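# Lift the carton with both hands and hold it

## Task

Grip the carton between the two hands and raise the entire carton at least three fingers' width above the table top, then keep it motionless in the air, touching nothing else. The task fails if any motor of either hand still shows moving in hand_stopped_by at the end.

## Robot and tools

Robot: a humanoid upper body on a stand past the table's -x edge, facing about +x. It has two arms, left_arm (the robot's own left, on the +y side) and right_arm (on the -y side). Each ends in a five-finger hand: a right hand on right_arm and a mirrored left hand on left_arm. Knocking anything off the table fails the task.

Scene frame: the state line (left_arm: ... | right_arm: ...) gives each hand point's end_effector_position in metres and end_effector_quat_wxyz. The table top is z = 0 with +z up, and +x runs away from the robot. The table's near edge is at x = 0.18 m. The shoulders sit about 0.28 m above the pelvis and 0.06 m forward of it, at y = +0.10 (left) and -0.10 (right). Each hand point can reach at most 0.62 m from its shoulder. Printed positions may be off, more so at long reach.

Hand point: a spot 0.05 m in front of the palm, where the index pad meets the thumb tip in a pinch. Its own axes: +z along the straightened fingers, +y out of the palm, and +x across the palm. On the right hand +x points away from the thumb; on the left hand it points toward the thumb. Straight fingers extend 0.06-0.07 m past the point. A wrist bracket on the little-finger side can collide with things.

Row layout: every row is 28 numbers, each in [-1, 1], always for both arms. Order: left_arm dx, dy, dz, rx, ry, rz, then left_gripper little, ring, middle, index, thumb_bend, thumb_turn, force_limit, speed. The same 14 follow for right_arm and right_gripper.
- dx..rz are an offset, not a pose. They are expressed in that hand point's own axes and measured from its pose at the start of the action (in a call's first action, the last pose a result reported). Every row counts from that same start, not from the row before. 1.0 equals 0.6 m or 180 degrees, and rx, ry, rz form a single rotation vector.
- The finger numbers are absolute targets. For little, ring, middle, index and thumb_bend, +1 is straight/open and -1 is curled/closed. For thumb_turn, +1 is beside the palm and -1 is opposite the fingers. A pinch is roughly index -0.22, thumb_bend -0.75, thumb_turn -0.57.
- force_limit runs from about 0 N at -1 to 10 N at +1 at the fingertip (15 N for the two thumb motors). It only stops closing motion.
- speed runs from near zero at -1 to full at +1; at full speed a full finger stroke takes 0.6 s.
- No number means 'unchanged'. To keep a hand as it is, resend the eight numbers last executed for it. If none have been sent yet, send hand_measured (six values) followed by hand_force_limit and hand_speed.

Tools:
- execute_actions(actions): a list of actions. Each action is a table of up to 15 rows, one per 1/30 s step; if fewer rows are given, the last row repeats to fill 15 steps. An empty list just returns state and images.
- move(target, speed, blocking): target is one 28-number row, with offsets taken from the last reported pose in this scene. Each hand point travels a straight path; all paths finish together in 0.5-10 s and are cut off at 10 s. speed is in m/s, 0.002-0.5, default 0.25; turning is capped at twice that value in rad/s. Paths ignore obstacles and the other arm, and the real hand can lag, drift or overshoot the speed. With blocking=false, the result comes after 0.5 s; before sending new rows or moves, use wait or stop. The added move: line reports the ending (done, off_target, moving, held, fault) and any limits. limits=paced means the pose was clipped. limits=held means steps were blocked, after which the arm may jump fast. Each hand point's distance from its target is also given.
- wait(seconds): 0-10; the arms keep their last command and a running move continues.
- stop(): brakes a running move, which needs some room.
- zoom_image(camera, region): camera is cam_high, cam_left_wrist or cam_right_wrist; region is [x0, y0, x1, y1] in pixels of that 504x504 image, at most 504 by 504.
- show_instructions(): shows the reference pages.
- finished_scene(scene): ends the scene whose number is given; this cannot be undone.

Motion limits: each control step clips the commanded pose to within 70 mm and 16 degrees of the measured one. After an action, the arm continues only to its last clipped pose, so large offsets need follow-up commands. Hand target lines show where each arm is being driven. A pose unreachable line means the clearance check changed or blocked that arm's command.

Gripping: with the thumb turned fully in front of the palm, a hand wraps objects 0.035-0.08 m wide. Turn the thumb before reaching the object. A motor only starts when its target changes by 0.01 or more. It then runs until it reaches the target or until its closing load hits force_limit, and then locks. A blocked motor shows moving for a while, then stalled. The lists hand_measured, hand_stopped_by and hand_load_n follow the six motor order. A load near 0 means the grip was lost. For a soft grip, close at speed -0.9 or lower. For a two-handed carton lift, press the palms in from both sides without driving far past contact. Before finishing, make sure no motor reads moving.

Avoid: strong contact or pressing between the two arms or hands, since a hard press ends the run. Contact torque reaching a joint limit (22 N m for most joints, 4.4 N m for wrist pitch and yaw) stops that arm for 10 s. Hot motors (MOTOR HOT warns from 90 °C, OVER-TEMPERATURE FAULT at 120 °C) make the arm drop. Also avoid fast impacts and drops.

Each tool is called after "Call:" as name(argument=value, ...), one argument or row to a line, values as JSON.

Reference images:

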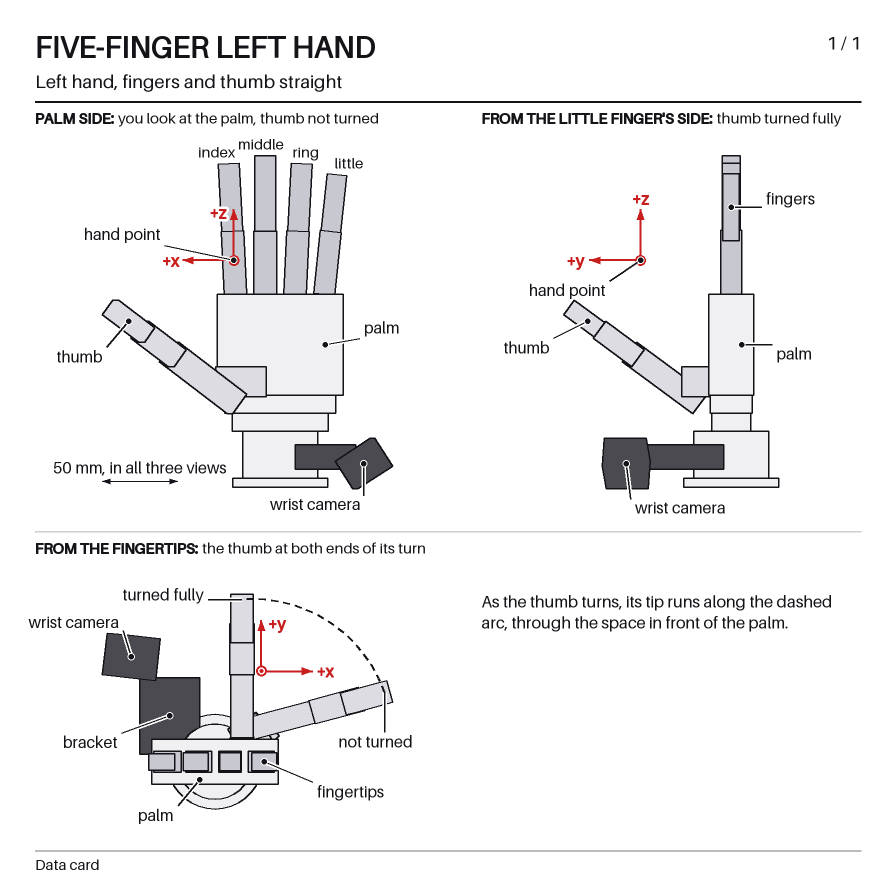

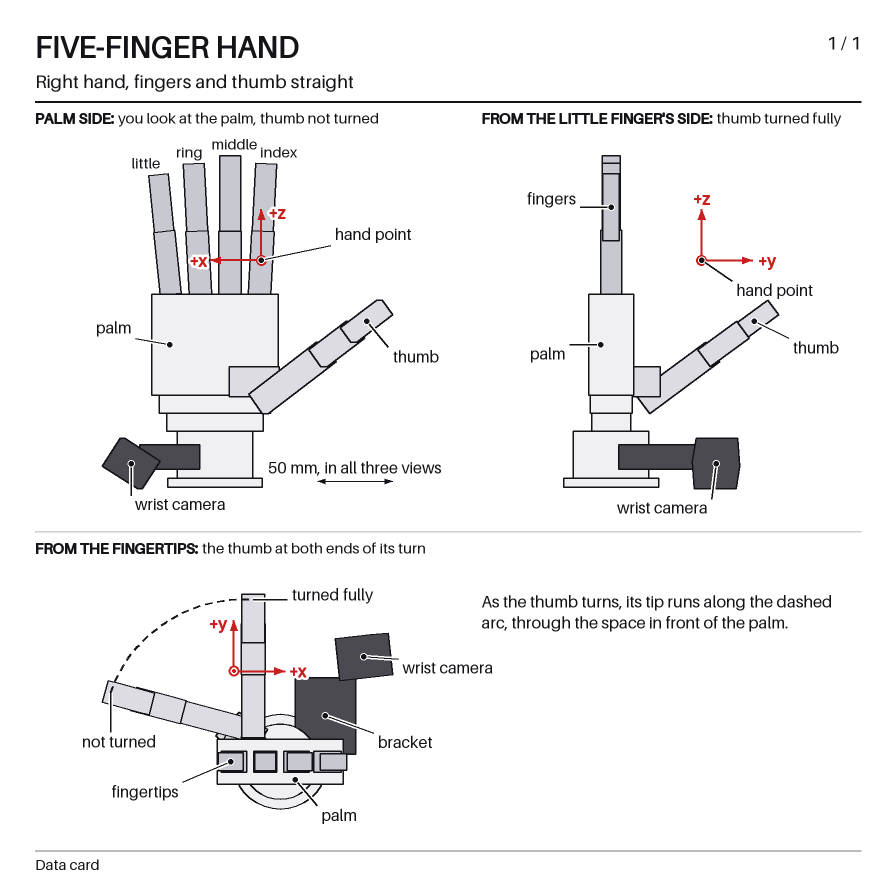

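## Session

Call:
execute_actions(
  actions=[],
)

Scene clock: 0.00 s.
left_arm: end_effector_position=(+0.0849, +0.1576, +0.4877) hand_measured=(+1.000, +1.000, +1.000, +1.000, +1.000, +1.000) hand_load_n=(+0.0, +0.0, +0.0, +0.0, +0.0, +0.0) hand_stopped_by=(target, target, target, target, target, target) hand_force_limit=0.00 hand_speed=-0.80 end_effector_quat_wxyz=(+0.003, -0.029, -0.124, +0.992) | right_arm: end_effector_position=(+0.1934, -0.0580, +0.4412) hand_measured=(+1.000, +1.000, +1.000, +1.000, +1.000, +1.000) hand_load_n=(+0.0, +0.0, +0.0, +0.0, +0.0, +0.0) hand_stopped_by=(target, target, target, target, target, target) hand_force_limit=0.00 hand_speed=-0.80 end_effector_quat_wxyz=(+0.957, -0.219, +0.121, +0.148)
Joint positions: left_arm=[-0.167  0.563  0.253 -0.646 -0.603 -1.014 -0.215] | right_arm=[-0.037 -0.455 -0.187 -0.464  0.555 -0.963  0.425]
Joint velocities: left_arm=[-0.006  0.006  0.012  0.     0.005  0.     0.   ] | right_arm=[-0.003 -0.006  0.012  0.    -0.005  0.     0.   ]
Motor temperatures (°C, as the motors report them): left_arm=[33 28 34 35 29 23 19] | right_arm=[32 40 27 31 27 19 23]
Hand target (left_arm): +0.085, +0.158, +0.488; +0.003, -0.029, -0.124, +0.992
Hand target (right_arm): +0.193, -0.058, +0.441; +0.957, -0.219, +0.121, +0.148

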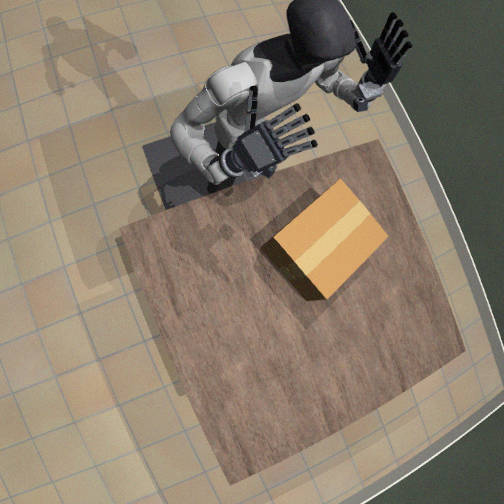

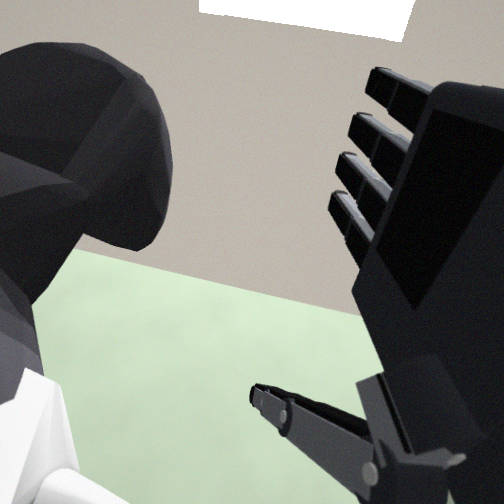

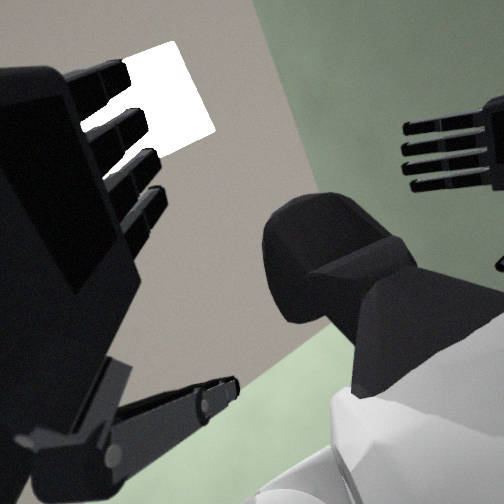

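Call:
zoom_image(
  camera="cam_high",
  region=[230, 130, 430, 330],
)

Call:
zoom_image(
  camera="cam_high",
  region=[130, 0, 430, 300],
)

Region (230, 130, 430, 330) of cam_high's 504x504 image, scaled by 2.520, with more detail than that image has.

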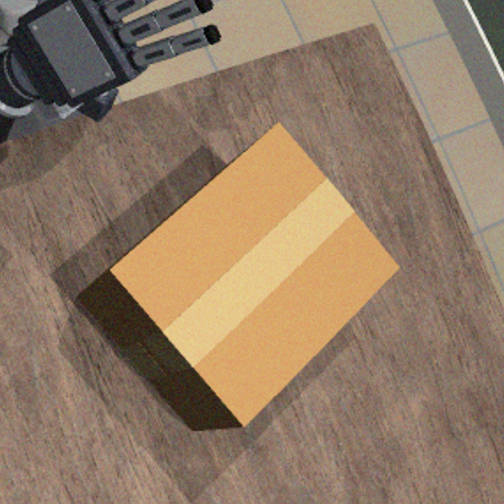

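Region (130, 0, 430, 300) of cam_high's 504x504 image, scaled by 1.680, with more detail than that image has.

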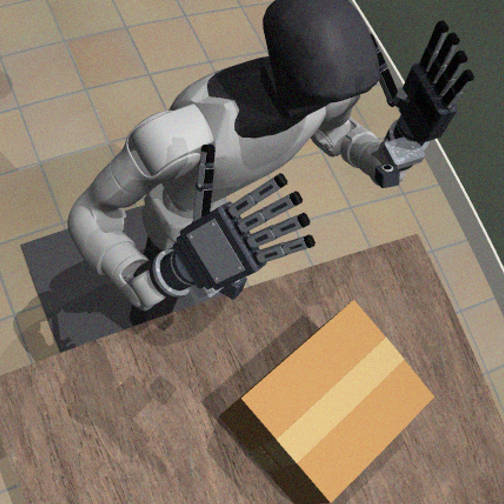

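Call:
move(
  target=[-0.464,-0.059,-0.349,0.103,-0.499,-0.026,1,1,1,1,1,1,0,-0.8,0.484,-0.166,-0.158,0.033,0.384,0.084,1,1,1,1,1,1,0,-0.8],
  speed=0.4,
)

Scene clock: 5.17 s.
left_arm: end_effector_position=(+0.3749, +0.2365, +0.3123) hand_measured=(+1.000, +1.000, +1.000, +1.000, +1.000, +1.000) hand_load_n=(+0.0, +0.0, +0.0, +0.0, +0.0, +0.0) hand_stopped_by=(target, target, target, target, target, target) hand_force_limit=0.00 hand_speed=-0.80 end_effector_quat_wxyz=(-0.038, +0.680, +0.052, +0.731) | right_arm: end_effector_position=(+0.4813, -0.1165, +0.3181) hand_measured=(+1.000, +1.000, +1.000, +1.000, +1.000, +1.000) hand_load_n=(+0.0, +0.0, +0.0, +0.0, +0.0, +0.0) hand_stopped_by=(target, target, target, target, target, target) hand_force_limit=0.00 hand_speed=-0.80 end_effector_quat_wxyz=(+0.710, -0.197, +0.667, +0.110)
Joint positions: left_arm=[-0.118  0.809  0.094 -0.51  -0.822  0.246  0.298] | right_arm=[-0.475 -0.934 -0.044  0.261  0.816  0.035  0.384]
Joint velocities: left_arm=[ 0.003 -0.003  0.005  0.    -0.009  0.005  0.   ] | right_arm=[-0.003 -0.009 -0.008 -0.003  0.009  0.     0.   ]
Motor temperatures (°C, as the motors report them): left_arm=[33 28 34 35 29 23 19] | right_arm=[32 40 27 32 27 20 23]
Hand target (left_arm): +0.375, +0.237, +0.312; -0.036, +0.681, +0.054, +0.730
Hand target (right_arm): +0.481, -0.116, +0.317; +0.708, -0.198, +0.669, +0.110
Off the commanded pose (left_arm): 0.004 m, 1 deg.
Off the commanded pose (right_arm): 0.008 m, 1 deg.
move: off_target (left_arm, right_arm)

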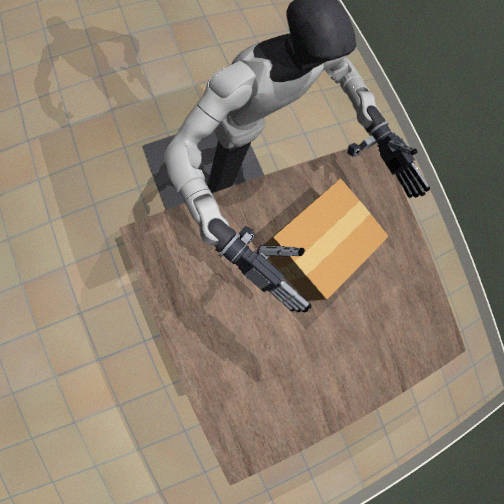

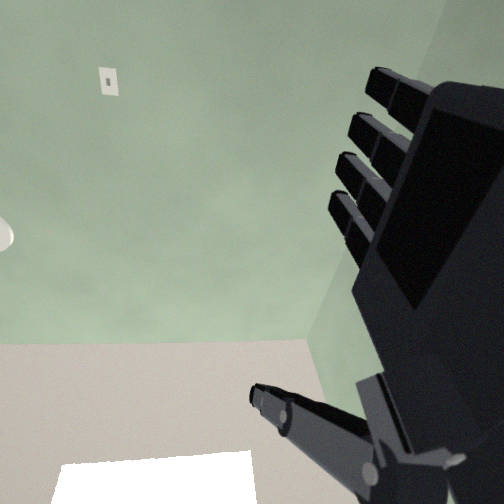

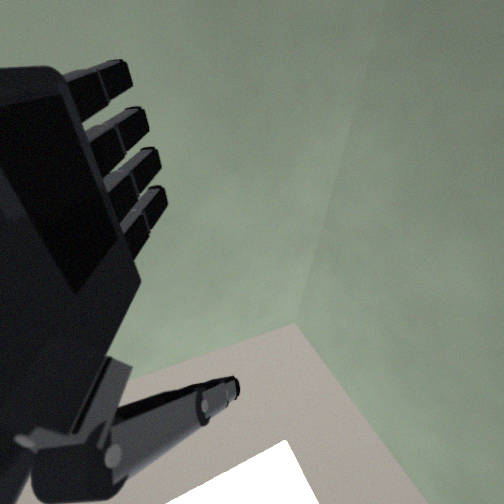

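Call:
zoom_image(
  camera="cam_high",
  region=[200, 110, 450, 330],
)

Region (200, 110, 450, 330) of cam_high's 504x504 image, scaled by 2.016, with more detail than that image has; it fills the top 444 rows of this view, and the rest is white.

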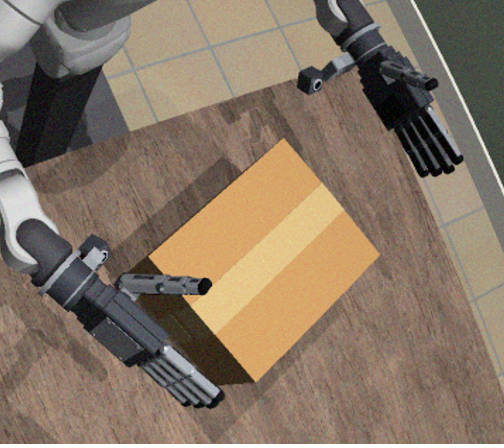

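Call:
move(
  target=[-0.312,0.0075,-0.0153,0.0604,-0.271,-0.014,1,1,1,1,1,1,0,-0.8,0.314,0.086,0.012,0.0212,0.2624,0.0553,1,1,1,1,1,1,0,-0.8],
  speed=0.3,
)

Call:
zoom_image(
  camera="cam_high",
  region=[200, 110, 450, 330],
)

Scene clock: 8.07 s.
left_arm: end_effector_position=(+0.3800, +0.2322, +0.1248) hand_measured=(+1.000, +1.000, +1.000, +1.000, +1.000, +1.000) hand_load_n=(+0.0, +0.0, +0.0, +0.0, +0.0, +0.0) hand_stopped_by=(target, target, target, target, target, target) hand_force_limit=0.00 hand_speed=-0.80 end_effector_quat_wxyz=(-0.058, +0.911, +0.157, +0.378) | right_arm: end_effector_position=(+0.4800, -0.0871, +0.1209) hand_measured=(+1.000, +1.000, +1.000, +1.000, +1.000, +1.000) hand_load_n=(+0.0, +0.0, +0.0, +0.0, +0.0, +0.0) hand_stopped_by=(target, target, target, target, target, target) hand_force_limit=0.00 hand_speed=-0.80 end_effector_quat_wxyz=(+0.374, -0.145, +0.914, +0.060)
Joint positions: left_arm=[-0.384  0.714 -0.055 -0.295 -1.375  0.956  0.927] | right_arm=[-0.697 -0.82   0.259  0.335  0.871  0.824  0.053]
Joint velocities: left_arm=[-0.003  0.011  0.003 -0.009  0.006  0.003  0.   ] | right_arm=[ 0.    -0.005  0.012  0.     0.008  0.     0.   ]
Motor temperatures (°C, as the motors report them): left_arm=[33 28 34 35 29 23 19] | right_arm=[33 41 27 32 27 20 23]
Hand target (left_arm): +0.380, +0.231, +0.124; -0.056, +0.912, +0.157, +0.376
Hand target (right_arm): +0.480, -0.088, +0.121; +0.374, -0.146, +0.914, +0.058
Off the commanded pose (left_arm): 0.004 m, 1 deg.
Off the commanded pose (right_arm): 0.005 m, 0 deg.
move: off_target (left_arm, right_arm)

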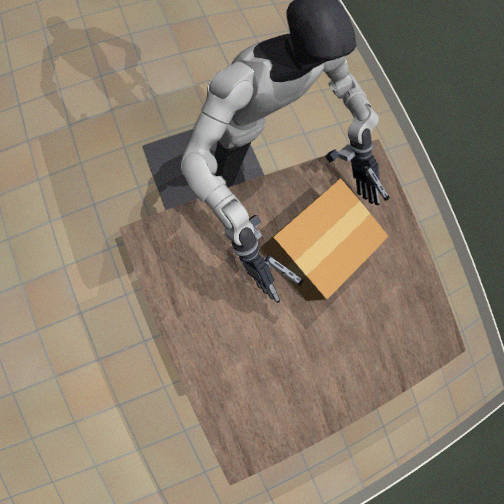

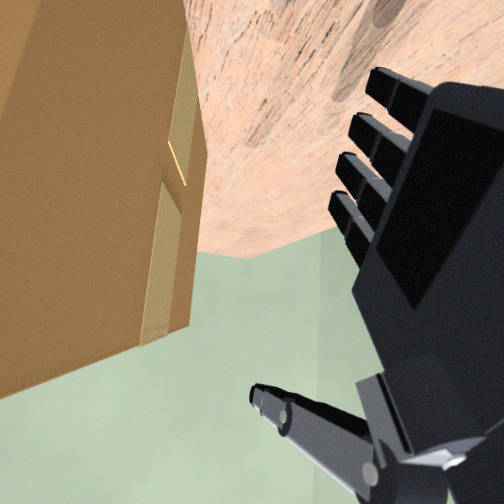

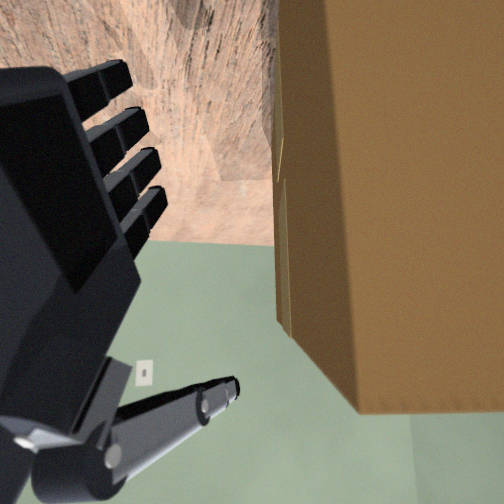

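Region (200, 110, 450, 330) of cam_high's 504x504 image, scaled by 2.016, with more detail than that image has; it fills the top 444 rows of this view, and the rest is white.

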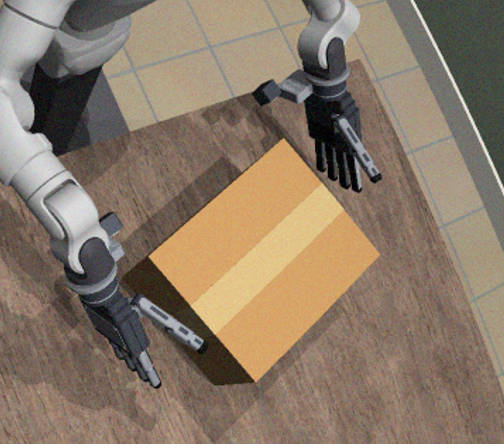

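Call:
move(
  target=[0.015,0.14,-0.015,0,0,0,0.9,0.9,0.9,0.9,1,1,0,0,-0.02,0.095,-0.02,-0.006,0,-0.006,0.9,0.9,0.9,0.9,1,1,0,0],
  speed=0.12,
)

Call:
zoom_image(
  camera="cam_high",
  region=[200, 110, 450, 330],
)

Scene clock: 10.23 s.
left_arm: end_effector_position=(+0.4052, +0.1531, +0.1333) hand_measured=(+0.900, +0.900, +0.900, +0.900, +1.000, +1.000) hand_load_n=(+0.0, +0.0, +0.0, +0.0, +0.0, +0.0) hand_stopped_by=(target, target, target, target, target, target) hand_force_limit=0.00 hand_speed=0.00 end_effector_quat_wxyz=(-0.053, +0.913, +0.160, +0.371) | right_arm: end_effector_position=(+0.4603, -0.0341, +0.1346) hand_measured=(+0.900, +0.900, +0.900, +0.900, +1.000, +1.000) hand_load_n=(+0.0, +0.0, +0.0, +0.0, +0.0, +0.0) hand_stopped_by=(target, target, target, target, target, target) hand_force_limit=0.00 hand_speed=0.00 end_effector_quat_wxyz=(+0.371, -0.161, +0.913, +0.062)
Joint positions: left_arm=[-0.582  0.408 -0.222 -0.257 -1.394  0.963  1.293] | right_arm=[-0.691 -0.72   0.206  0.077  0.99   1.023 -0.232]
Joint velocities: left_arm=[-0.005 -0.006  0.003  0.003  0.006  0.     0.   ] | right_arm=[-0.002 -0.002 -0.011  0.    -0.008  0.005  0.   ]
Motor temperatures (°C, as the motors report them): left_arm=[34 28 34 35 29 23 19] | right_arm=[34 42 27 32 27 20 23]
Hand target (left_arm): +0.406, +0.154, +0.133; -0.056, +0.913, +0.161, +0.372
Hand target (right_arm): +0.460, -0.033, +0.136; +0.371, -0.160, +0.913, +0.063
Off the commanded pose (left_arm): 0.006 m, 1 deg.
Off the commanded pose (right_arm): 0.004 m, 1 deg.
move: off_target (left_arm, right_arm)

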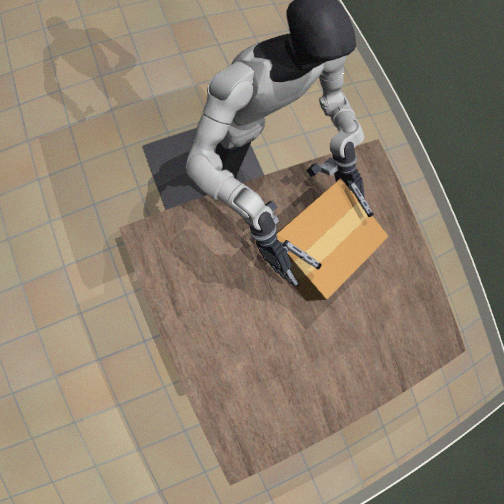

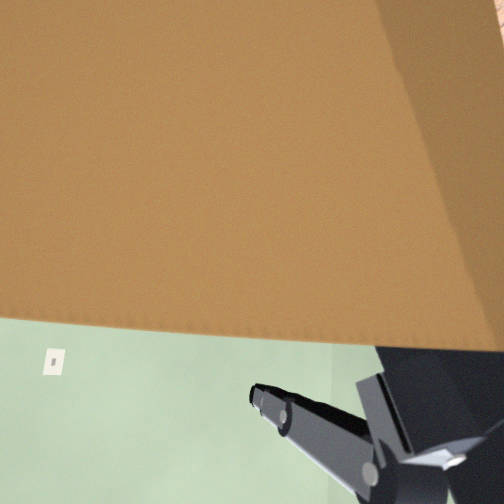

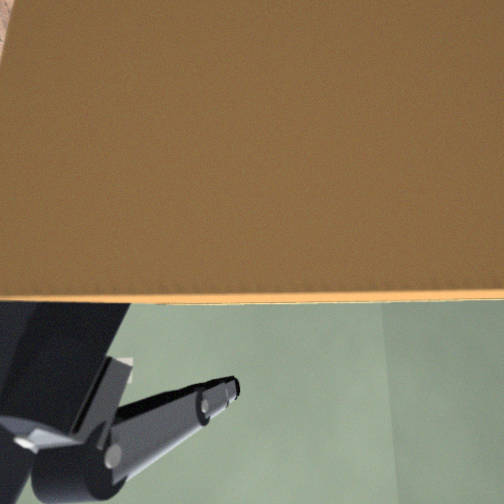

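Region (200, 110, 450, 330) of cam_high's 504x504 image, scaled by 2.016, with more detail than that image has; it fills the top 444 rows of this view, and the rest is white.

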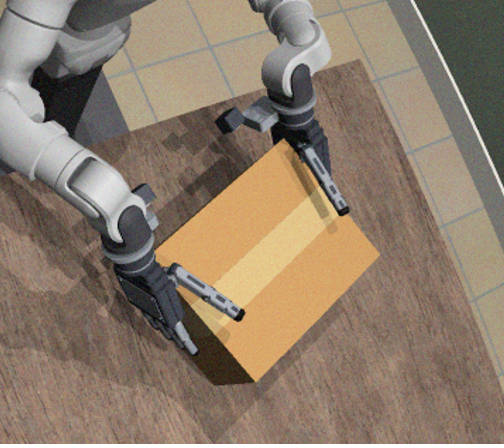

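Call:
move(
  target=[0.008,0.042,-0.004,0,0,0,0.9,0.9,0.9,0.9,1,1,0,0,0,0.036,0,0,0,0,0.9,0.9,0.9,0.9,1,1,0,0],
  speed=0.04,
)

Scene clock: 11.20 s.
left_arm: end_effector_position=(+0.4107, +0.1505, +0.1300) hand_measured=(+0.900, +0.900, +0.900, +0.900, +1.000, +1.000) hand_load_n=(+0.0, +0.0, +0.0, +0.0, +0.0, +0.0) hand_stopped_by=(target, target, target, target, target, target) hand_force_limit=0.00 hand_speed=0.00 end_effector_quat_wxyz=(-0.083, +0.913, +0.172, +0.361) | right_arm: end_effector_position=(+0.4613, -0.0328, +0.1328) hand_measured=(+0.900, +0.900, +0.900, +0.900, +1.000, +1.000) hand_load_n=(+0.0, +0.0, +0.0, +0.0, +0.0, +0.0) hand_stopped_by=(target, target, target, target, target, target) hand_force_limit=0.00 hand_speed=0.00 end_effector_quat_wxyz=(+0.375, -0.150, +0.914, +0.034)
Joint positions: left_arm=[-0.629  0.339 -0.248 -0.205 -1.363  0.958  1.388] | right_arm=[-0.686 -0.672  0.186  0.03   0.998  1.065 -0.361]
Joint velocities: left_arm=[ 0.     0.    -0.006  0.002  0.011  0.     0.   ] | right_arm=[ 0.011  0.02  -0.008 -0.014  0.005  0.007 -0.002]
Motor temperatures (°C, as the motors report them): left_arm=[34 28 34 35 29 23 19] | right_arm=[34 42 27 32 27 20 23]
Hand target (left_arm): +0.414, +0.130, +0.138; -0.053, +0.914, +0.161, +0.369
Hand target (right_arm): +0.453, -0.015, +0.134; +0.370, -0.161, +0.913, +0.062
Off the commanded pose (left_arm): 0.023 m, 4 deg.
Off the commanded pose (right_arm): 0.021 m, 4 deg.
move: off_target (left_arm, right_arm)

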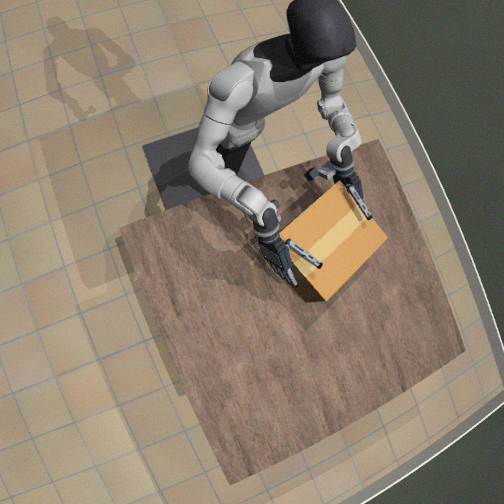

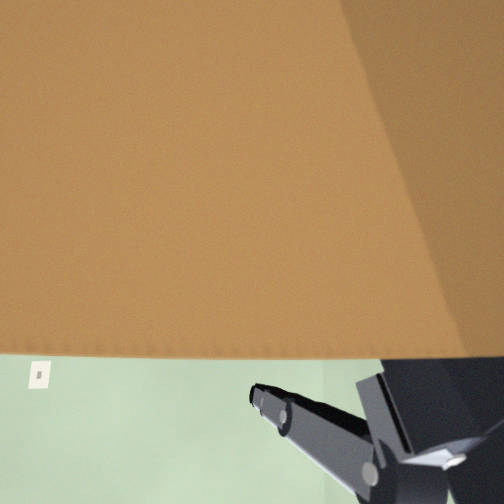

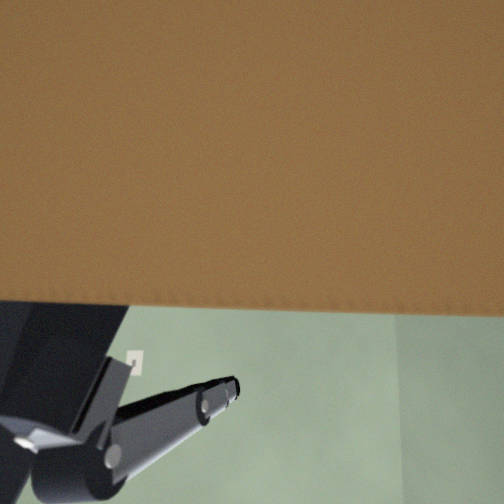

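Call:
execute_actions(
  actions=[
    [[0.003,0.038,-0.016,-0.024,0,0,0.9,0.9,0.9,0.9,1,1,0,0,0,0.035,-0.006,-0.022,0,0,0.9,0.9,0.9,0.9,1,1,0,0],[0.003,0.039,-0.017,-0.027,0,0,0.9,0.9,0.9,0.9,1,1,0,0,0,0.036,-0.007,-0.025,0,0,0.9,0.9,0.9,0.9,1,1,0,0],[0.003,0.039,-0.017,-0.030,0,0,0.9,0.9,0.9,0.9,1,1,0,0,0,0.037,-0.008,-0.028,0,0,0.9,0.9,0.9,0.9,1,1,0,0],[0.003,0.040,-0.018,-0.033,0,0,0.9,0.9,0.9,0.9,1,1,0,0,0,0.038,-0.009,-0.031,0,0,0.9,0.9,0.9,0.9,1,1,0,0],[0.003,0.041,-0.019,-0.036,0,0,0.9,0.9,0.9,0.9,1,1,0,0,0,0.040,-0.010,-0.034,0,0,0.9,0.9,0.9,0.9,1,1,0,0],[0.003,0.042,-0.020,-0.038,0,0,0.9,0.9,0.9,0.9,1,1,0,0,0,0.041,-0.011,-0.037,0,0,0.9,0.9,0.9,0.9,1,1,0,0],[0.003,0.042,-0.020,-0.040,0,0,0.9,0.9,0.9,0.9,1,1,0,0,0,0.042,-0.012,-0.039,0,0,0.9,0.9,0.9,0.9,1,1,0,0]],
  ],
)

Scene clock: 12.57 s.
left_arm: end_effector_position=(+0.4119, +0.1486, +0.1319) hand_measured=(+0.900, +0.900, +0.900, +0.900, +1.000, +1.000) hand_load_n=(+0.0, +0.0, +0.0, +0.0, +0.0, +0.0) hand_stopped_by=(target, target, target, target, target, target) hand_force_limit=0.00 hand_speed=0.00 end_effector_quat_wxyz=(-0.062, +0.914, +0.168, +0.365) | right_arm: end_effector_position=(+0.4588, -0.0323, +0.1346) hand_measured=(+0.900, +0.900, +0.900, +0.900, +1.000, +1.000) hand_load_n=(+0.0, +0.0, +0.0, +0.0, +0.0, +0.0) hand_stopped_by=(target, target, target, target, target, target) hand_force_limit=0.00 hand_speed=0.00 end_effector_quat_wxyz=(+0.370, -0.158, +0.914, +0.055)
Joint positions: left_arm=[-0.622  0.356 -0.23  -0.207 -1.369  0.964  1.33 ] | right_arm=[-0.685 -0.697  0.186  0.049  0.992  1.055 -0.277]
Joint velocities: left_arm=[ 0.006 -0.003  0.009 -0.009  0.017  0.    -0.003] | right_arm=[-0.003 -0.011 -0.009  0.    -0.006  0.     0.011]
Motor temperatures (°C, as the motors report them): left_arm=[34 28 34 36 29 23 19] | right_arm=[35 41 27 32 27 20 24]
Hand target (left_arm): +0.413, +0.125, +0.140; -0.025, +0.916, +0.149, +0.371
Hand target (right_arm): +0.449, -0.010, +0.137; +0.365, -0.173, +0.910, +0.089
Off the commanded pose (left_arm): 0.025 m, 5 deg.
Off the commanded pose (right_arm): 0.024 m, 4 deg.

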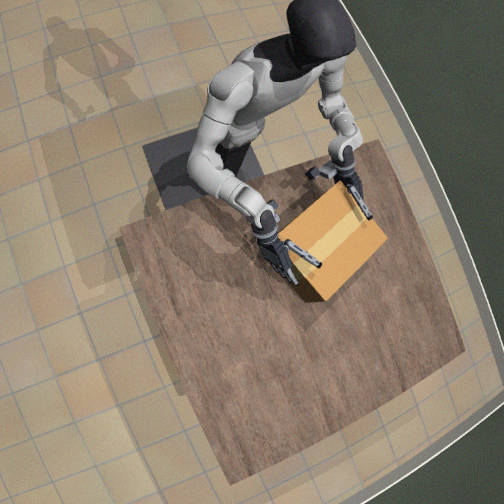

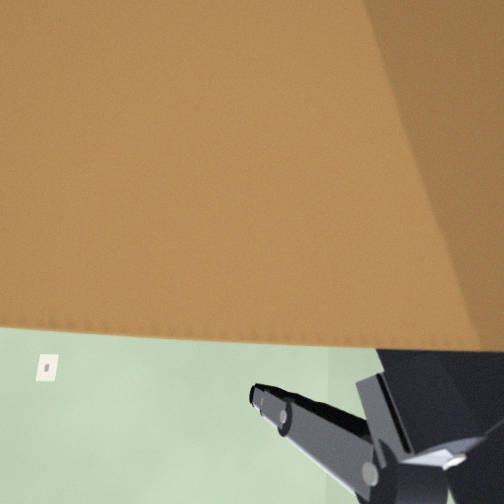

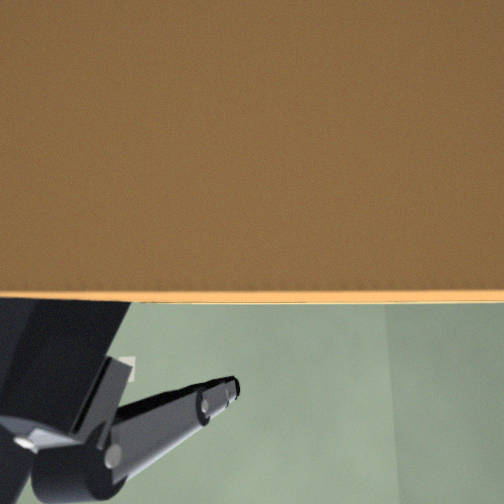

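Call:
execute_actions(
  actions=[
    [[0,0.04,-0.014,-0.026,0,0,0.6,0.6,0.6,0.6,1,1,-0.6,-0.85,0,0.041,-0.006,-0.025,0,0,0.6,0.6,0.6,0.6,1,1,-0.6,-0.85]],
  ],
)

Scene clock: 13.33 s.
left_arm: end_effector_position=(+0.4125, +0.1495, +0.1313) hand_measured=(+0.828, +0.868, +0.878, +0.844, +1.000, +1.000) hand_load_n=(+3.0, +0.0, +0.0, +1.5, +0.0, +0.0) hand_stopped_by=(force, force, force, force, target, target) hand_force_limit=-0.60 hand_speed=-0.85 end_effector_quat_wxyz=(-0.065, +0.913, +0.169, +0.366) | right_arm: end_effector_position=(+0.4588, -0.0326, +0.1345) hand_measured=(+0.802, +0.834, +0.860, +0.852, +1.000, +1.000) hand_load_n=(+0.0, +2.0, +1.0, +2.0, +0.0, +0.0) hand_stopped_by=(moving, force, force, force, target, target) hand_force_limit=-0.60 hand_speed=-0.85 end_effector_quat_wxyz=(+0.370, -0.158, +0.914, +0.054)
Joint positions: left_arm=[-0.621  0.354 -0.231 -0.204 -1.357  0.962  1.326] | right_arm=[-0.685 -0.697  0.185  0.049  0.989  1.057 -0.276]
Joint velocities: left_arm=[-0.009 -0.015  0.    -0.006 -0.009  0.     0.   ] | right_arm=[-0.005 -0.012  0.002  0.005 -0.008  0.     0.   ]
Motor temperatures (°C, as the motors report them): left_arm=[35 28 34 36 29 23 19] | right_arm=[35 41 27 32 27 20 24]
Hand target (left_arm): +0.414, +0.124, +0.138; -0.025, +0.916, +0.153, +0.371
Hand target (right_arm): +0.448, -0.010, +0.137; +0.364, -0.173, +0.911, +0.090
Off the commanded pose (left_arm): 0.026 m, 5 deg.
Off the commanded pose (right_arm): 0.025 m, 5 deg.

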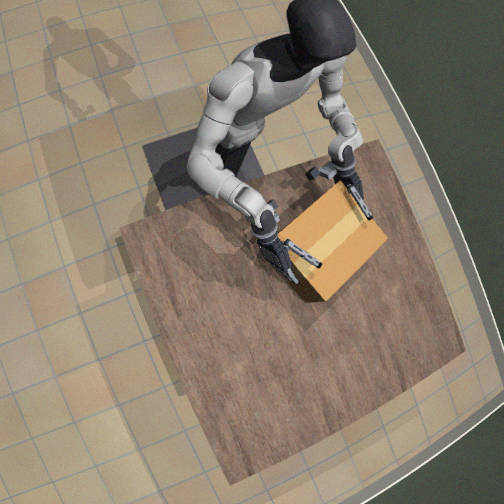

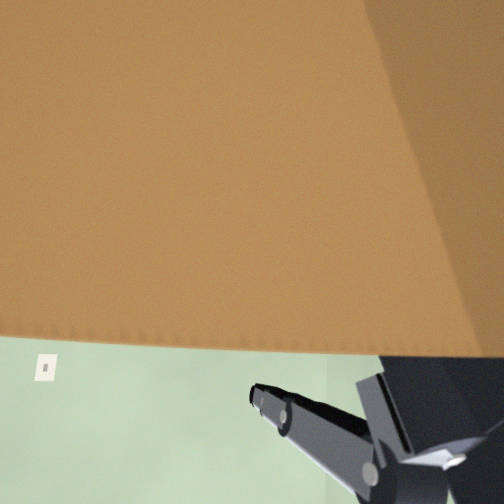

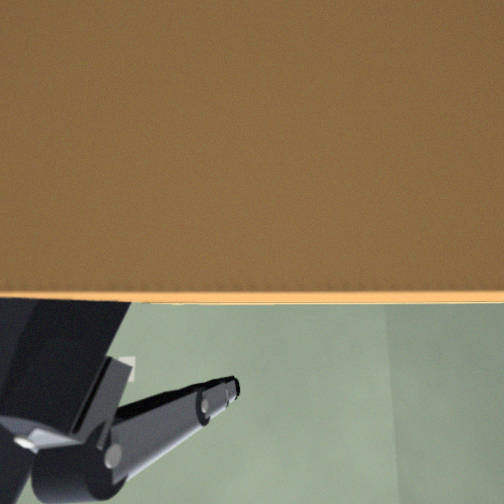

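Call:
execute_actions(
  actions=[
    [[0,0.045,-0.015,-0.030,0,0,0.6,0.6,0.6,0.6,1,1,-0.6,-0.85,0,0.045,-0.007,-0.028,0,0,0.6,0.6,0.6,0.6,1,1,-0.6,-0.85],[0,0.049,-0.015,-0.032,0,0,0.6,0.6,0.6,0.6,1,1,-0.6,-0.85,0,0.049,-0.007,-0.030,0,0,0.6,0.6,0.6,0.6,1,1,-0.6,-0.85],[0,0.053,-0.016,-0.035,0,0,0.6,0.6,0.6,0.6,1,1,-0.6,-0.85,0,0.053,-0.008,-0.033,0,0,0.6,0.6,0.6,0.6,1,1,-0.6,-0.85],[0,0.057,-0.016,-0.037,0,0,0.6,0.6,0.6,0.6,1,1,-0.6,-0.85,0,0.057,-0.008,-0.035,0,0,0.6,0.6,0.6,0.6,1,1,-0.6,-0.85],[0,0.061,-0.017,-0.039,0,0,0.6,0.6,0.6,0.6,1,1,-0.6,-0.85,0,0.061,-0.009,-0.037,0,0,0.6,0.6,0.6,0.6,1,1,-0.6,-0.85],[0,0.065,-0.018,-0.042,0,0,0.6,0.6,0.6,0.6,1,1,-0.6,-0.85,0,0.065,-0.010,-0.040,0,0,0.6,0.6,0.6,0.6,1,1,-0.6,-0.85],[0,0.069,-0.019,-0.044,0,0,0.6,0.6,0.6,0.6,1,1,-0.6,-0.85,0,0.069,-0.011,-0.042,0,0,0.6,0.6,0.6,0.6,1,1,-0.6,-0.85],[0,0.073,-0.020,-0.046,0,0,0.6,0.6,0.6,0.6,1,1,-0.6,-0.85,0,0.073,-0.012,-0.044,0,0,0.6,0.6,0.6,0.6,1,1,-0.6,-0.85],[0,0.076,-0.021,-0.048,0,0,0.6,0.6,0.6,0.6,1,1,-0.6,-0.85,0,0.076,-0.013,-0.046,0,0,0.6,0.6,0.6,0.6,1,1,-0.6,-0.85]],
  ],
)

Scene clock: 14.20 s.
left_arm: end_effector_position=(+0.4154, +0.1496, +0.1297) hand_measured=(+0.828, +0.868, +0.878, +0.844, +1.000, +1.000) hand_load_n=(+4.0, +0.0, +0.0, +1.0, +0.0, +0.0) hand_stopped_by=(force, force, force, force, target, target) hand_force_limit=-0.60 hand_speed=-0.85 end_effector_quat_wxyz=(-0.068, +0.912, +0.167, +0.370) | right_arm: end_effector_position=(+0.4586, -0.0332, +0.1343) hand_measured=(+0.776, +0.834, +0.860, +0.852, +1.000, +1.000) hand_load_n=(+1.5, +1.0, +0.5, +2.5, +0.0, +0.0) hand_stopped_by=(force, force, force, force, target, target) hand_force_limit=-0.60 hand_speed=-0.85 end_effector_quat_wxyz=(+0.370, -0.160, +0.914, +0.052)
Joint positions: left_arm=[-0.625  0.347 -0.235 -0.189 -1.319  0.959  1.296] | right_arm=[-0.685 -0.695  0.18   0.046  0.981  1.066 -0.273]
Joint velocities: left_arm=[-0.002 -0.023  0.002  0.014  0.04   0.    -0.012] | right_arm=[ 0.009  0.008 -0.011  0.002 -0.018  0.019  0.   ]
Motor temperatures (°C, as the motors report them): left_arm=[35 28 34 36 29 23 20] | right_arm=[35 41 27 32 27 20 24]
Hand target (left_arm): +0.417, +0.105, +0.142; +0.004, +0.916, +0.141, +0.376
Hand target (right_arm): +0.438, +0.007, +0.140; +0.357, -0.185, +0.908, +0.120
Off the commanded pose (left_arm): 0.047 m, 9 deg.
Off the commanded pose (right_arm): 0.047 m, 8 deg.

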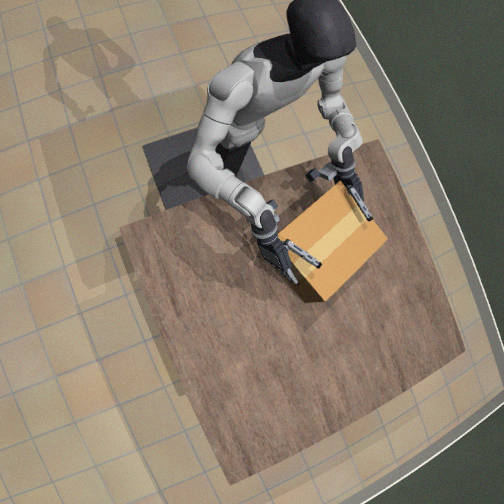

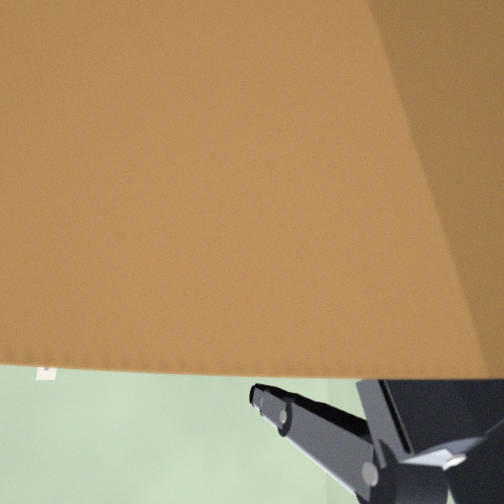

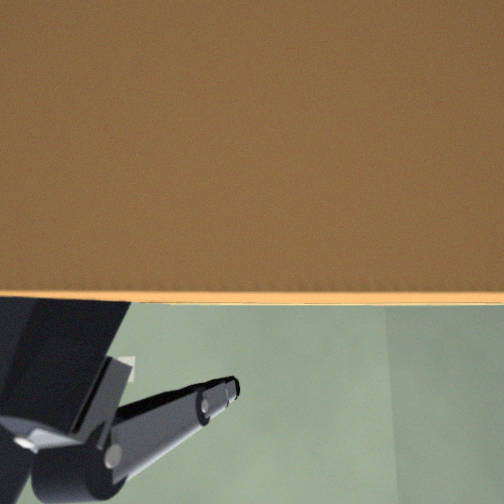

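Call:
execute_actions(
  actions=[
    [[-0.002,0.072,-0.034,-0.05,0,0,0.6,0.6,0.6,0.6,1,1,-0.6,-0.85,-0.001,0.074,-0.016,-0.046,0,0,0.6,0.6,0.6,0.6,1,1,-0.6,-0.85],[0.001,0.072,-0.036,-0.05,0,0,0.6,0.6,0.6,0.6,1,1,-0.6,-0.85,-0.004,0.074,-0.018,-0.046,0,0,0.6,0.6,0.6,0.6,1,1,-0.6,-0.85],[0.004,0.072,-0.038,-0.05,0,0,0.6,0.6,0.6,0.6,1,1,-0.6,-0.85,-0.007,0.074,-0.020,-0.046,0,0,0.6,0.6,0.6,0.6,1,1,-0.6,-0.85],[0.007,0.072,-0.040,-0.05,0,0,0.6,0.6,0.6,0.6,1,1,-0.6,-0.85,-0.010,0.074,-0.022,-0.046,0,0,0.6,0.6,0.6,0.6,1,1,-0.6,-0.85],[0.011,0.072,-0.043,-0.05,0,0,0.6,0.6,0.6,0.6,1,1,-0.6,-0.85,-0.014,0.074,-0.025,-0.046,0,0,0.6,0.6,0.6,0.6,1,1,-0.6,-0.85],[0.015,0.072,-0.046,-0.05,0,0,0.6,0.6,0.6,0.6,1,1,-0.6,-0.85,-0.018,0.074,-0.028,-0.046,0,0,0.6,0.6,0.6,0.6,1,1,-0.6,-0.85],[0.019,0.072,-0.048,-0.05,0,0,0.6,0.6,0.6,0.6,1,1,-0.6,-0.85,-0.022,0.074,-0.030,-0.046,0,0,0.6,0.6,0.6,0.6,1,1,-0.6,-0.85],[0.023,0.072,-0.051,-0.05,0,0,0.6,0.6,0.6,0.6,1,1,-0.6,-0.85,-0.026,0.074,-0.033,-0.046,0,0,0.6,0.6,0.6,0.6,1,1,-0.6,-0.85],[0.027,0.072,-0.054,-0.05,0,0,0.6,0.6,0.6,0.6,1,1,-0.6,-0.85,-0.030,0.074,-0.036,-0.046,0,0,0.6,0.6,0.6,0.6,1,1,-0.6,-0.85],[0.031,0.072,-0.057,-0.05,0,0,0.6,0.6,0.6,0.6,1,1,-0.6,-0.85,-0.034,0.074,-0.039,-0.046,0,0,0.6,0.6,0.6,0.6,1,1,-0.6,-0.85],[0.035,0.072,-0.059,-0.05,0,0,0.6,0.6,0.6,0.6,1,1,-0.6,-0.85,-0.038,0.074,-0.041,-0.046,0,0,0.6,0.6,0.6,0.6,1,1,-0.6,-0.85],[0.039,0.072,-0.062,-0.05,0,0,0.6,0.6,0.6,0.6,1,1,-0.6,-0.85,-0.042,0.074,-0.044,-0.046,0,0,0.6,0.6,0.6,0.6,1,1,-0.6,-0.85],[0.042,0.072,-0.064,-0.05,0,0,0.6,0.6,0.6,0.6,1,1,-0.6,-0.85,-0.045,0.074,-0.046,-0.046,0,0,0.6,0.6,0.6,0.6,1,1,-0.6,-0.85],[0.044,0.072,-0.066,-0.05,0,0,0.6,0.6,0.6,0.6,1,1,-0.6,-0.85,-0.047,0.074,-0.048,-0.046,0,0,0.6,0.6,0.6,0.6,1,1,-0.6,-0.85],[0.046,0.072,-0.067,-0.05,0,0,0.6,0.6,0.6,0.6,1,1,-0.6,-0.85,-0.049,0.074,-0.049,-0.046,0,0,0.6,0.6,0.6,0.6,1,1,-0.6,-0.85]],
  ],
)

Call:
wait(
  seconds=0.3,
)

Scene clock: 15.30 s.
left_arm: end_effector_position=(+0.4241, +0.1487, +0.1695) hand_measured=(+0.828, +0.868, +0.878, +0.844, +1.000, +1.000) hand_load_n=(+6.5, +0.0, +1.5, +3.0, +0.0, +0.0) hand_stopped_by=(force, force, force, force, target, target) hand_force_limit=-0.60 hand_speed=-0.85 end_effector_quat_wxyz=(-0.057, +0.905, +0.174, +0.384) | right_arm: end_effector_position=(+0.4638, -0.0342, +0.1647) hand_measured=(+0.776, +0.834, +0.860, +0.852, +1.000, +1.000) hand_load_n=(+2.5, +0.0, +3.0, +5.0, +0.0, +0.0) hand_stopped_by=(force, force, force, force, target, target) hand_force_limit=-0.60 hand_speed=-0.85 end_effector_quat_wxyz=(+0.370, -0.159, +0.914, +0.048)
Joint positions: left_arm=[-0.719  0.319 -0.145 -0.221 -1.463  1.045  1.45 ] | right_arm=[-0.763 -0.698  0.084  0.011  1.03   1.23  -0.327]
Joint velocities: left_arm=[-0.216 -0.1    0.233  0.02  -0.351  0.063  0.445] | right_arm=[-0.344 -0.006 -0.256 -0.121  0.112  0.319 -0.163]
Motor temperatures (°C, as the motors report them): left_arm=[35 29 34 36 29 23 20] | right_arm=[36 41 27 33 27 20 25]
Hand target (left_arm): +0.421, +0.106, +0.178; +0.006, +0.914, +0.137, +0.382
Hand target (right_arm): +0.443, +0.009, +0.175; +0.357, -0.192, +0.906, +0.118
Off the commanded pose (left_arm): 0.043 m, 8 deg.
Off the commanded pose (right_arm): 0.049 m, 9 deg.

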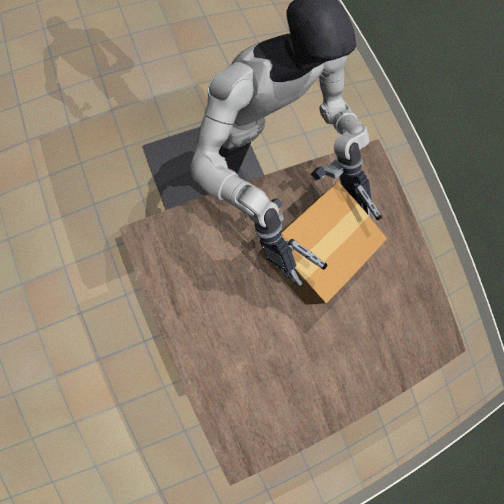

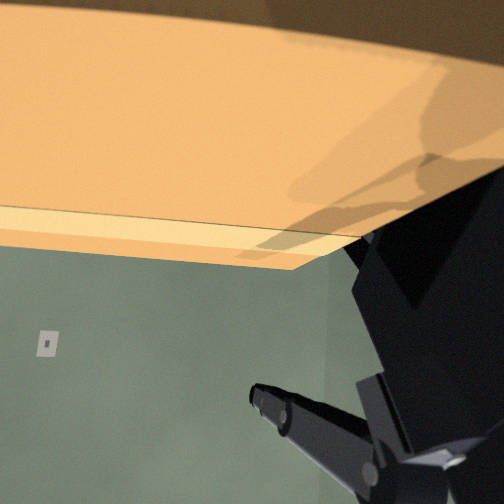

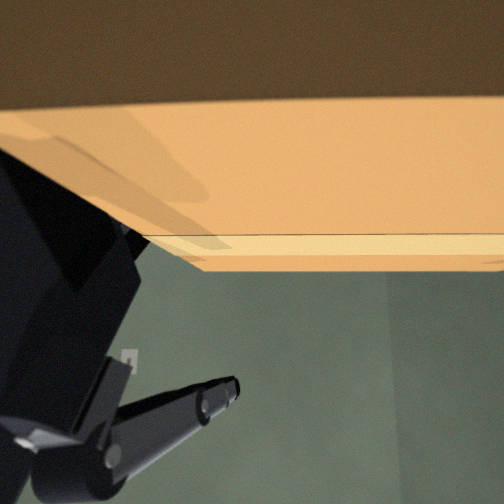

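Scene clock: 15.60 s.
left_arm: end_effector_position=(+0.4244, +0.1501, +0.1718) hand_measured=(+0.828, +0.868, +0.878, +0.844, +1.000, +1.000) hand_load_n=(+2.0, +3.0, +2.0, +3.0, +0.0, +0.0) hand_stopped_by=(force, force, force, force, target, target) hand_force_limit=-0.60 hand_speed=-0.85 end_effector_quat_wxyz=(-0.057, +0.905, +0.177, +0.382) | right_arm: end_effector_position=(+0.4647, -0.0325, +0.1708) hand_measured=(+0.776, +0.836, +0.860, +0.852, +1.000, +1.000) hand_load_n=(+2.5, +4.0, +1.5, +2.0, +0.0, +0.0) hand_stopped_by=(force, force, force, force, target, target) hand_force_limit=-0.60 hand_speed=-0.85 end_effector_quat_wxyz=(+0.373, -0.161, +0.913, +0.048)
Joint positions: left_arm=[-0.73   0.315 -0.132 -0.217 -1.485  1.055  1.477] | right_arm=[-0.779 -0.695  0.072  0.003  1.038  1.253 -0.338]
Joint velocities: left_arm=[-0.029 -0.008  0.044 -0.002 -0.046 -0.015  0.   ] | right_arm=[ 0.002 -0.008 -0.002 -0.029 -0.011  0.03  -0.046]
Motor temperatures (°C, as the motors report them): left_arm=[36 29 34 36 29 23 21] | right_arm=[36 41 27 33 27 20 25]
Hand target (left_arm): +0.421, +0.106, +0.178; +0.006, +0.914, +0.137, +0.382
Hand target (right_arm): +0.443, +0.009, +0.175; +0.357, -0.192, +0.906, +0.118
Off the commanded pose (left_arm): 0.044 m, 8 deg.
Off the commanded pose (right_arm): 0.047 m, 9 deg.
wait: 0.30 s; at rest by 0.23 s

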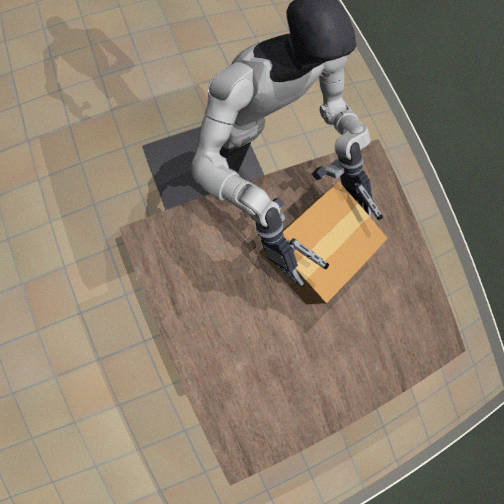

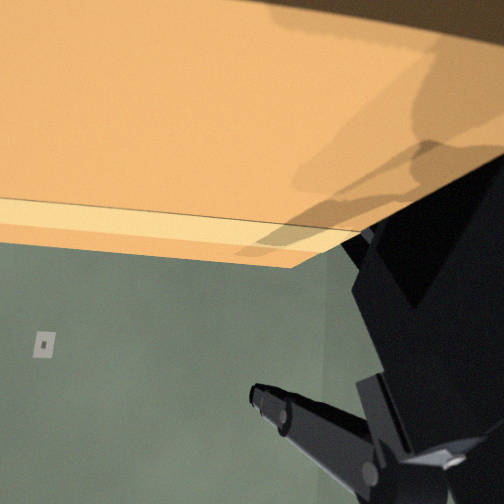

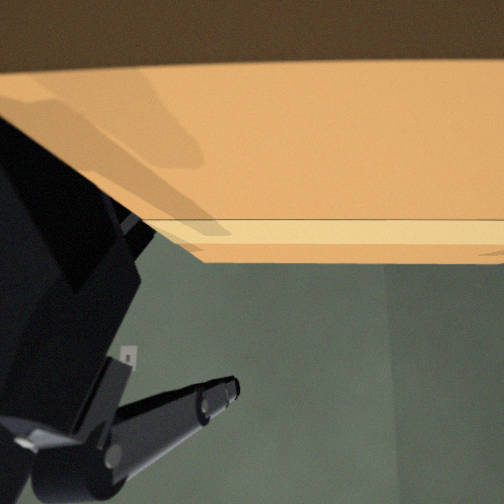

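Call:
zoom_image(
  camera="cam_high",
  region=[240, 130, 410, 310],
)

Region (240, 130, 410, 310) of cam_high's 504x504 image, scaled by 2.800, with more detail than that image has.

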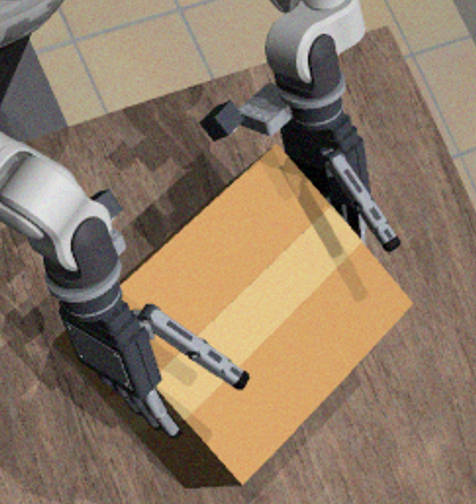

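Call:
move(
  target=[-0.021,-0.0395,0.086,0.0038,-0.1024,0.0122,1,1,1,1,1,1,-0.6,0,-0.0065,-0.0263,0.117,-0.0109,0.0952,0.0027,1,1,1,1,1,1,-0.6,0],
  speed=0.15,
)

Scene clock: 21.17 s.
left_arm: end_effector_position=(+0.4437, +0.1790, +0.1295) hand_measured=(+1.000, +1.000, +1.000, +1.000, +1.000, +1.000) hand_load_n=(+0.0, +0.0, +0.0, +0.0, +0.0, +0.0) hand_stopped_by=(target, target, target, target, target, target) hand_force_limit=-0.60 hand_speed=0.00 end_effector_quat_wxyz=(-0.032, +0.956, +0.177, +0.232) | right_arm: end_effector_position=(+0.5184, -0.0247, +0.1207) hand_measured=(+1.000, +1.000, +1.000, +1.000, +1.000, +1.000) hand_load_n=(+0.0, +0.0, +0.0, +0.0, +0.0, +0.0) hand_stopped_by=(target, target, target, target, target, target) hand_force_limit=-0.60 hand_speed=0.00 end_effector_quat_wxyz=(+0.258, -0.146, +0.954, +0.041)
Joint positions: left_arm=[-1.023  0.413 -0.056  0.408 -1.598  1.229  1.332] | right_arm=[-1.46  -0.442  0.54   1.403  0.614  0.85   0.318]
Joint velocities: left_arm=[ 0.008  0.     0.    -0.002 -0.011  0.     0.   ] | right_arm=[-0.067  0.086  0.003  0.276 -0.055 -0.146  0.109]
Motor temperatures (°C, as the motors report them): left_arm=[37 29 34 36 29 23 22] | right_arm=[38 41 27 33 27 20 27]
Hand target (left_arm): +0.444, +0.180, +0.129; -0.035, +0.956, +0.176, +0.232
Hand target (right_arm): +0.518, -0.025, +0.120; +0.258, -0.148, +0.954, +0.039
Off the commanded pose (left_arm): 0.004 m, 1 deg.
Off the commanded pose (right_arm): 0.008 m, 4 deg.
move: off_target (left_arm, right_arm)

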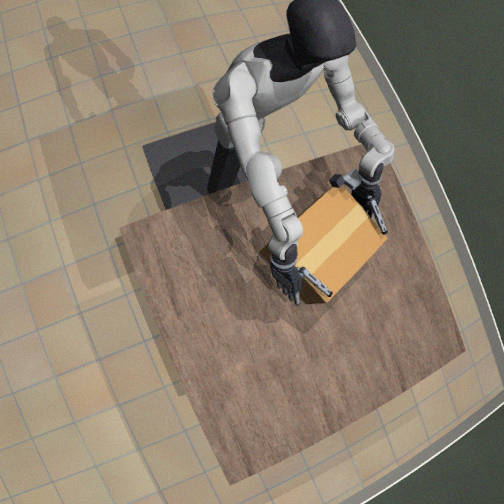

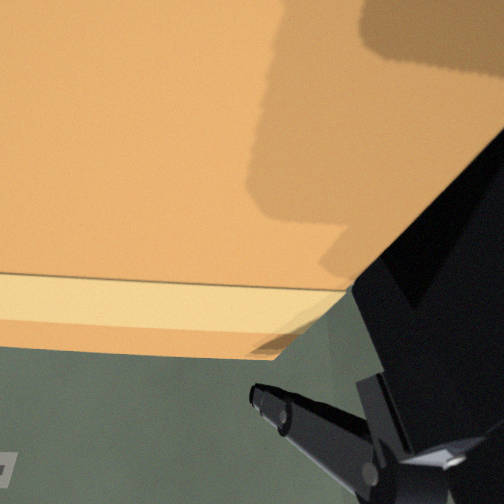

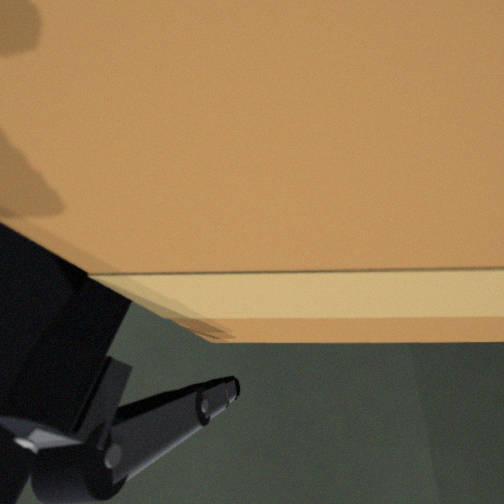

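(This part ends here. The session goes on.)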